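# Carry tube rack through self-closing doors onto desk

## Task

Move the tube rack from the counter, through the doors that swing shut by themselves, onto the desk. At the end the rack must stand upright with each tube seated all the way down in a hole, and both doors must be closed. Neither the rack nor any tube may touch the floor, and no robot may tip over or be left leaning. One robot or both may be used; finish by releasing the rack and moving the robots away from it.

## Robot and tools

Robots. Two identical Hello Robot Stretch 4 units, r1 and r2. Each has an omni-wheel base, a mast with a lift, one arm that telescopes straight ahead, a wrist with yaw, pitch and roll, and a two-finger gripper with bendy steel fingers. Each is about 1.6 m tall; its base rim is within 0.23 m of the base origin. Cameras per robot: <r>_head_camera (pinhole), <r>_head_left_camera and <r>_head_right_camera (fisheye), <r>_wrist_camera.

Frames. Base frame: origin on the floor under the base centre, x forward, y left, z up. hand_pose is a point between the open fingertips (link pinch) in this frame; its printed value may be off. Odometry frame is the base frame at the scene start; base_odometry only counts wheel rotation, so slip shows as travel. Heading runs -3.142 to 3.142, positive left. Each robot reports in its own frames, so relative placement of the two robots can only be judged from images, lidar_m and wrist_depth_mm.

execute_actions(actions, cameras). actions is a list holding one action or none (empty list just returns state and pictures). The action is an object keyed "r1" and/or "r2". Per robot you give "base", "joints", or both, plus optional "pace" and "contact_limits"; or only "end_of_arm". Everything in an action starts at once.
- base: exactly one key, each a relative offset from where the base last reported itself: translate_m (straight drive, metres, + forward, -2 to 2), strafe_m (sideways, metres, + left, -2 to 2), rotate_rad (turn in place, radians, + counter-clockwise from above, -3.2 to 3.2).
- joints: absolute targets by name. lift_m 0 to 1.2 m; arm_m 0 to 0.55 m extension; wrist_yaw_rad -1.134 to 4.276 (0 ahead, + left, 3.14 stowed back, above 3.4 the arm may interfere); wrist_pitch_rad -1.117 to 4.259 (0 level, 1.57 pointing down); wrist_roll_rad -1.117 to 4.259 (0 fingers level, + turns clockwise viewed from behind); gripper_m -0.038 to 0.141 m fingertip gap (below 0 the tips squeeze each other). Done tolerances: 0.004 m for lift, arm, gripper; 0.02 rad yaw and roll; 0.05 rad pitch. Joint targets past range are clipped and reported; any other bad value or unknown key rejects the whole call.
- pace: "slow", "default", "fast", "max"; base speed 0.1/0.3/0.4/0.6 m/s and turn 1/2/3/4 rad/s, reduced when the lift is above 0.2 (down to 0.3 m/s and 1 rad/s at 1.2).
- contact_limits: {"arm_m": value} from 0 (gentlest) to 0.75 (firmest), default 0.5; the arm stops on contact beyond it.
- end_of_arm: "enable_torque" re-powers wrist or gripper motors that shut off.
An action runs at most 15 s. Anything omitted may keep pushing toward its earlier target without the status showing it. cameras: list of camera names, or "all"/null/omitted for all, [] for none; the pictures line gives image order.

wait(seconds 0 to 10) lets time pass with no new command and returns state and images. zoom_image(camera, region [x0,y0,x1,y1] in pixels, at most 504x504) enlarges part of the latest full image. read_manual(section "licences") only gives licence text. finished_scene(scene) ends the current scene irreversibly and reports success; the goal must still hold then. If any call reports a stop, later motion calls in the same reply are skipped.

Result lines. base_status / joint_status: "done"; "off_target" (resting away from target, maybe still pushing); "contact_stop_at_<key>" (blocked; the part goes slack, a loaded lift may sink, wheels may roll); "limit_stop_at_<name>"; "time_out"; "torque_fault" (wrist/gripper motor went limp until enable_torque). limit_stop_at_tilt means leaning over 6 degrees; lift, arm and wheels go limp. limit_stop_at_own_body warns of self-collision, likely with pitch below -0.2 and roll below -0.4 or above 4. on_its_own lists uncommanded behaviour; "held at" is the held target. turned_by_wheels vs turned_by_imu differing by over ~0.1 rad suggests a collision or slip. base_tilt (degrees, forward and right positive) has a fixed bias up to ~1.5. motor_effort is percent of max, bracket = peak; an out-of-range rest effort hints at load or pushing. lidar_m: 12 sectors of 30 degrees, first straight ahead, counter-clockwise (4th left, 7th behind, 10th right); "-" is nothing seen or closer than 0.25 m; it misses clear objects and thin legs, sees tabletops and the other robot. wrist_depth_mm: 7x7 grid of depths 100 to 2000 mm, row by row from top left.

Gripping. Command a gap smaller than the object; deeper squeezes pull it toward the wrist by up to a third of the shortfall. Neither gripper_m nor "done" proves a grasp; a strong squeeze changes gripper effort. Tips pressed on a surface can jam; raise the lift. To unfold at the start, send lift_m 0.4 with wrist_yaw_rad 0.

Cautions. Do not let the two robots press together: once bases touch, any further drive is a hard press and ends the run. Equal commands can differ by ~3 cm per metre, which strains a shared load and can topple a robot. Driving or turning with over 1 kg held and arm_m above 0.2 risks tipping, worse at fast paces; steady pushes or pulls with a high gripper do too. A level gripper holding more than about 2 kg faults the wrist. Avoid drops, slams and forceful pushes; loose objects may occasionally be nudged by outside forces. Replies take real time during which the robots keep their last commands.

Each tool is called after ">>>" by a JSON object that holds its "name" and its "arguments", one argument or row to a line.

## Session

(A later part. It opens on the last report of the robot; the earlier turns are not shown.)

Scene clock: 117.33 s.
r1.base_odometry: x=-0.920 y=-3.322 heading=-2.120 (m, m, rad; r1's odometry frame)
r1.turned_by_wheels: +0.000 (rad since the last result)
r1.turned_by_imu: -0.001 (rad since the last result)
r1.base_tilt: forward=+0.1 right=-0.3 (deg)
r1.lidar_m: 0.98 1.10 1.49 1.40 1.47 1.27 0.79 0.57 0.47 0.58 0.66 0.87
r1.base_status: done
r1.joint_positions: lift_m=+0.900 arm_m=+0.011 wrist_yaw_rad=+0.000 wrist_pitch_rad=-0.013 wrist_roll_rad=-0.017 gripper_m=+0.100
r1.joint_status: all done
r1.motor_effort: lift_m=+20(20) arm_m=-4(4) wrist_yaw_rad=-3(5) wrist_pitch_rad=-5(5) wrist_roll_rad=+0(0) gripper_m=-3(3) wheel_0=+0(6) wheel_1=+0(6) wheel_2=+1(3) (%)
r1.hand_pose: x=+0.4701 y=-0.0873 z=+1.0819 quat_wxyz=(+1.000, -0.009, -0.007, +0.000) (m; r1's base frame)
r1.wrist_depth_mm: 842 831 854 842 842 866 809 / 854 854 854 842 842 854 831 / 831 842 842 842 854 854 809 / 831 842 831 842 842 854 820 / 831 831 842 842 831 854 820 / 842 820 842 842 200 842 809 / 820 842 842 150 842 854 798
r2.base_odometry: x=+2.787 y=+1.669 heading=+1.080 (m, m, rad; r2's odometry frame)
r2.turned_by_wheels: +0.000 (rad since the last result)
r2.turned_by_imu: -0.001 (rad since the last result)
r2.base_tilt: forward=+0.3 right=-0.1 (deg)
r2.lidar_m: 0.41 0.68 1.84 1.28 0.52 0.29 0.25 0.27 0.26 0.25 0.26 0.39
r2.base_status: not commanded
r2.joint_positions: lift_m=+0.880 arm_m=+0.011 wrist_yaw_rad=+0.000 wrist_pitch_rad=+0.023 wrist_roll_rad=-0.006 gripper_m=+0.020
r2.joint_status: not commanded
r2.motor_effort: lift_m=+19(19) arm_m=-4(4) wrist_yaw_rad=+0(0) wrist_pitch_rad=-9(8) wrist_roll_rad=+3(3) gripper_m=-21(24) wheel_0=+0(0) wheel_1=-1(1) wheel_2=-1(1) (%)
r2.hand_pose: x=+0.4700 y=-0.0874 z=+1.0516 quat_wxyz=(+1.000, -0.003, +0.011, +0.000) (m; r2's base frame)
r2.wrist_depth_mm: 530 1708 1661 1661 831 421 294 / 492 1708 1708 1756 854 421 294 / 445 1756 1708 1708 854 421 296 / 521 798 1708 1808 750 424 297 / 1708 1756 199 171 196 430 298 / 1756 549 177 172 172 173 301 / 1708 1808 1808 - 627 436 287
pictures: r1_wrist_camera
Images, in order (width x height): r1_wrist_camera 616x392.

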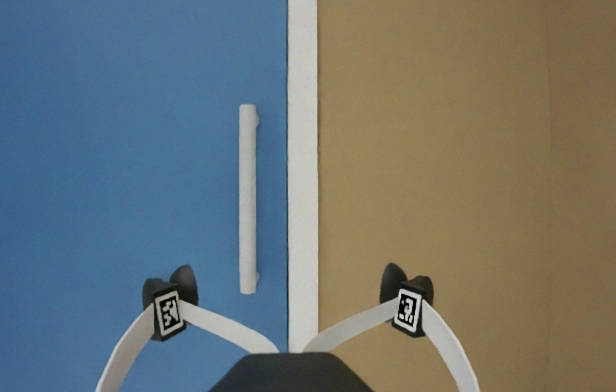

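>>> {"name": "execute_actions", "arguments": {
  "actions": [
    {"r1":{"base":{"strafe_m":0.09},"joints":{"lift_m":0.97}}}
  ],
  "cameras": []
}}

>>> {"name": "execute_actions", "arguments": {
  "actions": [
    {"r1":{"base":{"translate_m":0.2},"joints":{"arm_m":0.4}}}
  ],
  "cameras": ["r1_wrist_camera"]
}}

>>> {"name": "execute_actions", "arguments": {
  "actions": [
    {"r1":{"joints":{"gripper_m":-0.03}}}
  ],
  "cameras": []
}}

>>> {"name": "execute_actions", "arguments": {
  "actions": [
    {"r1":{"joints":{"arm_m":0.22},"pace":"slow"}}
  ],
  "cameras": []
}}

>>> {"name": "execute_actions", "arguments": {
  "actions": [
    {"r1":{"base":{"strafe_m":0.04},"pace":"slow"}}
  ],
  "cameras": []
}}

>>> {"name": "execute_actions", "arguments": {
  "actions": [
    {"r1":{"joints":{"arm_m":0.11},"pace":"slow"}}
  ],
  "cameras": []
}}

>>> {"name": "execute_actions", "arguments": {
  "actions": [
    {"r1":{"base":{"strafe_m":0.05},"pace":"slow"}}
  ],
  "cameras": []
}}

>>> {"name": "execute_actions", "arguments": {
  "actions": [
    {"r1":{"joints":{"arm_m":0.01},"pace":"slow"}}
  ],
  "cameras": []
}}

>>> {"name": "execute_actions", "arguments": {
  "actions": [
    {"r1":{"base":{"strafe_m":0.07},"pace":"slow"}}
  ],
  "cameras": []
}}

>>> {"name": "execute_actions", "arguments": {
  "actions": [
    {"r1":{"base":{"translate_m":-0.12},"pace":"slow"}}
  ],
  "cameras": []
}}

>>> {"name": "execute_actions", "arguments": {
  "actions": [
    {"r1":{"base":{"strafe_m":0.12},"pace":"slow"}}
  ],
  "cameras": []
}}

>>> {"name": "execute_actions", "arguments": {
  "actions": [
    {"r1":{"base":{"translate_m":-0.15},"pace":"slow"}}
  ],
  "cameras": []
}}

>>> {"name": "execute_actions", "arguments": {
  "actions": [
    {"r1":{"base":{"strafe_m":0.3},"pace":"slow"},"r2":{"base":{"translate_m":0.9}}}
  ],
  "cameras": ["r2_head_left_camera"]
}}

Scene clock: 124.53 s.
r1.base_odometry: x=-0.843 y=-3.369 heading=-2.120 (m, m, rad; r1's odometry frame)
r1.turned_by_wheels: +0.000 (rad since the last result)
r1.turned_by_imu: -0.001 (rad since the last result)
r1.base_tilt: forward=+0.2 right=-0.3 (deg)
r1.lidar_m: 0.98 1.08 1.37 1.31 1.41 1.27 1.15 0.68 0.58 0.69 0.73 1.03
r1.base_status: done
r1.joint_positions: lift_m=+0.970 arm_m=+0.011 wrist_yaw_rad=+0.000 wrist_pitch_rad=-0.013 wrist_roll_rad=-0.017 gripper_m=+0.100
r1.joint_status: all done
r1.motor_effort: lift_m=+22(20) arm_m=-4(4) wrist_yaw_rad=-3(3) wrist_pitch_rad=-5(5) wrist_roll_rad=+0(0) gripper_m=-3(8) wheel_0=+0(8) wheel_1=-2(7) wheel_2=+1(1) (%)
r1.hand_pose: x=+0.4701 y=-0.0874 z=+1.1518 quat_wxyz=(+1.000, -0.009, -0.007, +0.000) (m; r1's base frame)
r1.wrist_depth_mm: 842 831 831 842 854 866 854 / 831 831 842 831 854 842 854 / 831 831 842 842 854 842 866 / 831 831 842 831 842 854 854 / 831 831 831 831 842 842 842 / 831 820 842 842 199 842 842 / 842 831 831 150 854 831 842
r2.base_odometry: x=+2.787 y=+1.669 heading=+1.080 (m, m, rad; r2's odometry frame)
r2.turned_by_wheels: +0.000 (rad since the last result)
r2.turned_by_imu: -0.002 (rad since the last result)
r2.base_tilt: forward=+0.4 right=-0.1 (deg)
r2.lidar_m: 0.43 0.72 1.86 1.27 0.52 0.29 0.27 0.30 0.27 0.25 0.26 0.39
r2.base_status: not commanded
r2.joint_positions: lift_m=+0.880 arm_m=+0.011 wrist_yaw_rad=+0.000 wrist_pitch_rad=+0.023 wrist_roll_rad=-0.006 gripper_m=+0.020
r2.joint_status: not commanded
r2.motor_effort: lift_m=+18(19) arm_m=-4(4) wrist_yaw_rad=+0(1) wrist_pitch_rad=-9(10) wrist_roll_rad=+3(3) gripper_m=-23(21) wheel_0=+0(1) wheel_1=-1(1) wheel_2=-1(1) (%)
r2.hand_pose: x=+0.4700 y=-0.0874 z=+1.0516 quat_wxyz=(+1.000, -0.003, +0.011, +0.000) (m; r2's base frame)
r2.wrist_depth_mm: 1708 1661 1661 1808 820 418 294 / 544 1708 1708 1708 831 421 296 / 723 1661 1661 1708 842 421 297 / 788 1708 1756 1756 768 427 298 / 1708 1808 199 171 195 430 298 / 1808 1708 176 172 173 173 300 / 564 1756 1808 - 621 436 290
pictures: none
No camera images: the call's "cameras" was empty. Leave "cameras" out to get every camera's image.

Scene clock: 126.80 s.
r1.base_odometry: x=-0.948 y=-3.539 heading=-2.120 (m, m, rad; r1's odometry frame)
r1.turned_by_wheels: +0.000 (rad since the last result)
r1.turned_by_imu: -0.001 (rad since the last result)
r1.base_tilt: forward=+0.2 right=-0.3 (deg)
r1.lidar_m: 0.77 0.89 1.23 1.31 1.39 1.43 0.97 0.73 0.76 0.68 0.72 0.88
r1.base_status: done
r1.joint_positions: lift_m=+0.970 arm_m=+0.399 wrist_yaw_rad=+0.000 wrist_pitch_rad=-0.013 wrist_roll_rad=-0.017 gripper_m=+0.100
r1.joint_status: all done
r1.motor_effort: lift_m=+22(22) arm_m=+5(6) wrist_yaw_rad=+1(0) wrist_pitch_rad=-3(5) wrist_roll_rad=+0(0) gripper_m=-2(1) wheel_0=+0(7) wheel_1=+1(4) wheel_2=+0(8) (%)
r1.hand_pose: x=+0.8584 y=-0.0874 z=+1.1519 quat_wxyz=(+1.000, -0.009, -0.007, +0.000) (m; r1's base frame)
r1.wrist_depth_mm: 244 244 245 170 247 234 249 / 244 246 245 169 248 234 248 / 244 244 245 168 246 235 248 / 242 243 246 168 247 233 247 / 243 243 244 168 246 233 247 / 243 244 211 167 201 234 248 / 241 241 243 150 246 233 247
r2.base_odometry: x=+2.787 y=+1.669 heading=+1.080 (m, m, rad; r2's odometry frame)
r2.turned_by_wheels: +0.000 (rad since the last result)
r2.turned_by_imu: -0.001 (rad since the last result)
r2.base_tilt: forward=+0.2 right=-0.2 (deg)
r2.lidar_m: 0.39 0.92 1.86 1.28 0.53 0.29 0.26 0.26 0.28 0.25 0.27 0.40
r2.base_status: not commanded
r2.joint_positions: lift_m=+0.880 arm_m=+0.011 wrist_yaw_rad=+0.000 wrist_pitch_rad=+0.023 wrist_roll_rad=-0.006 gripper_m=+0.020
r2.joint_status: not commanded
r2.motor_effort: lift_m=+19(19) arm_m=-4(4) wrist_yaw_rad=+0(1) wrist_pitch_rad=-8(9) wrist_roll_rad=+3(3) gripper_m=-22(20) wheel_0=+0(0) wheel_1=-1(1) wheel_2=-1(1) (%)
r2.hand_pose: x=+0.4700 y=-0.0874 z=+1.0516 quat_wxyz=(+1.000, -0.003, +0.011, +0.000) (m; r2's base frame)
r2.wrist_depth_mm: 1708 1756 1708 1708 831 415 294 / 640 1661 1661 1708 854 418 294 / 661 1255 1708 1708 854 424 296 / 1708 1756 1708 1661 768 427 297 / 1708 1756 199 171 195 430 301 / 1756 715 177 171 173 173 301 / 1808 1756 1756 - 627 439 289
pictures: r1_wrist_camera
Images, in order (width x height): r1_wrist_camera 616x392.

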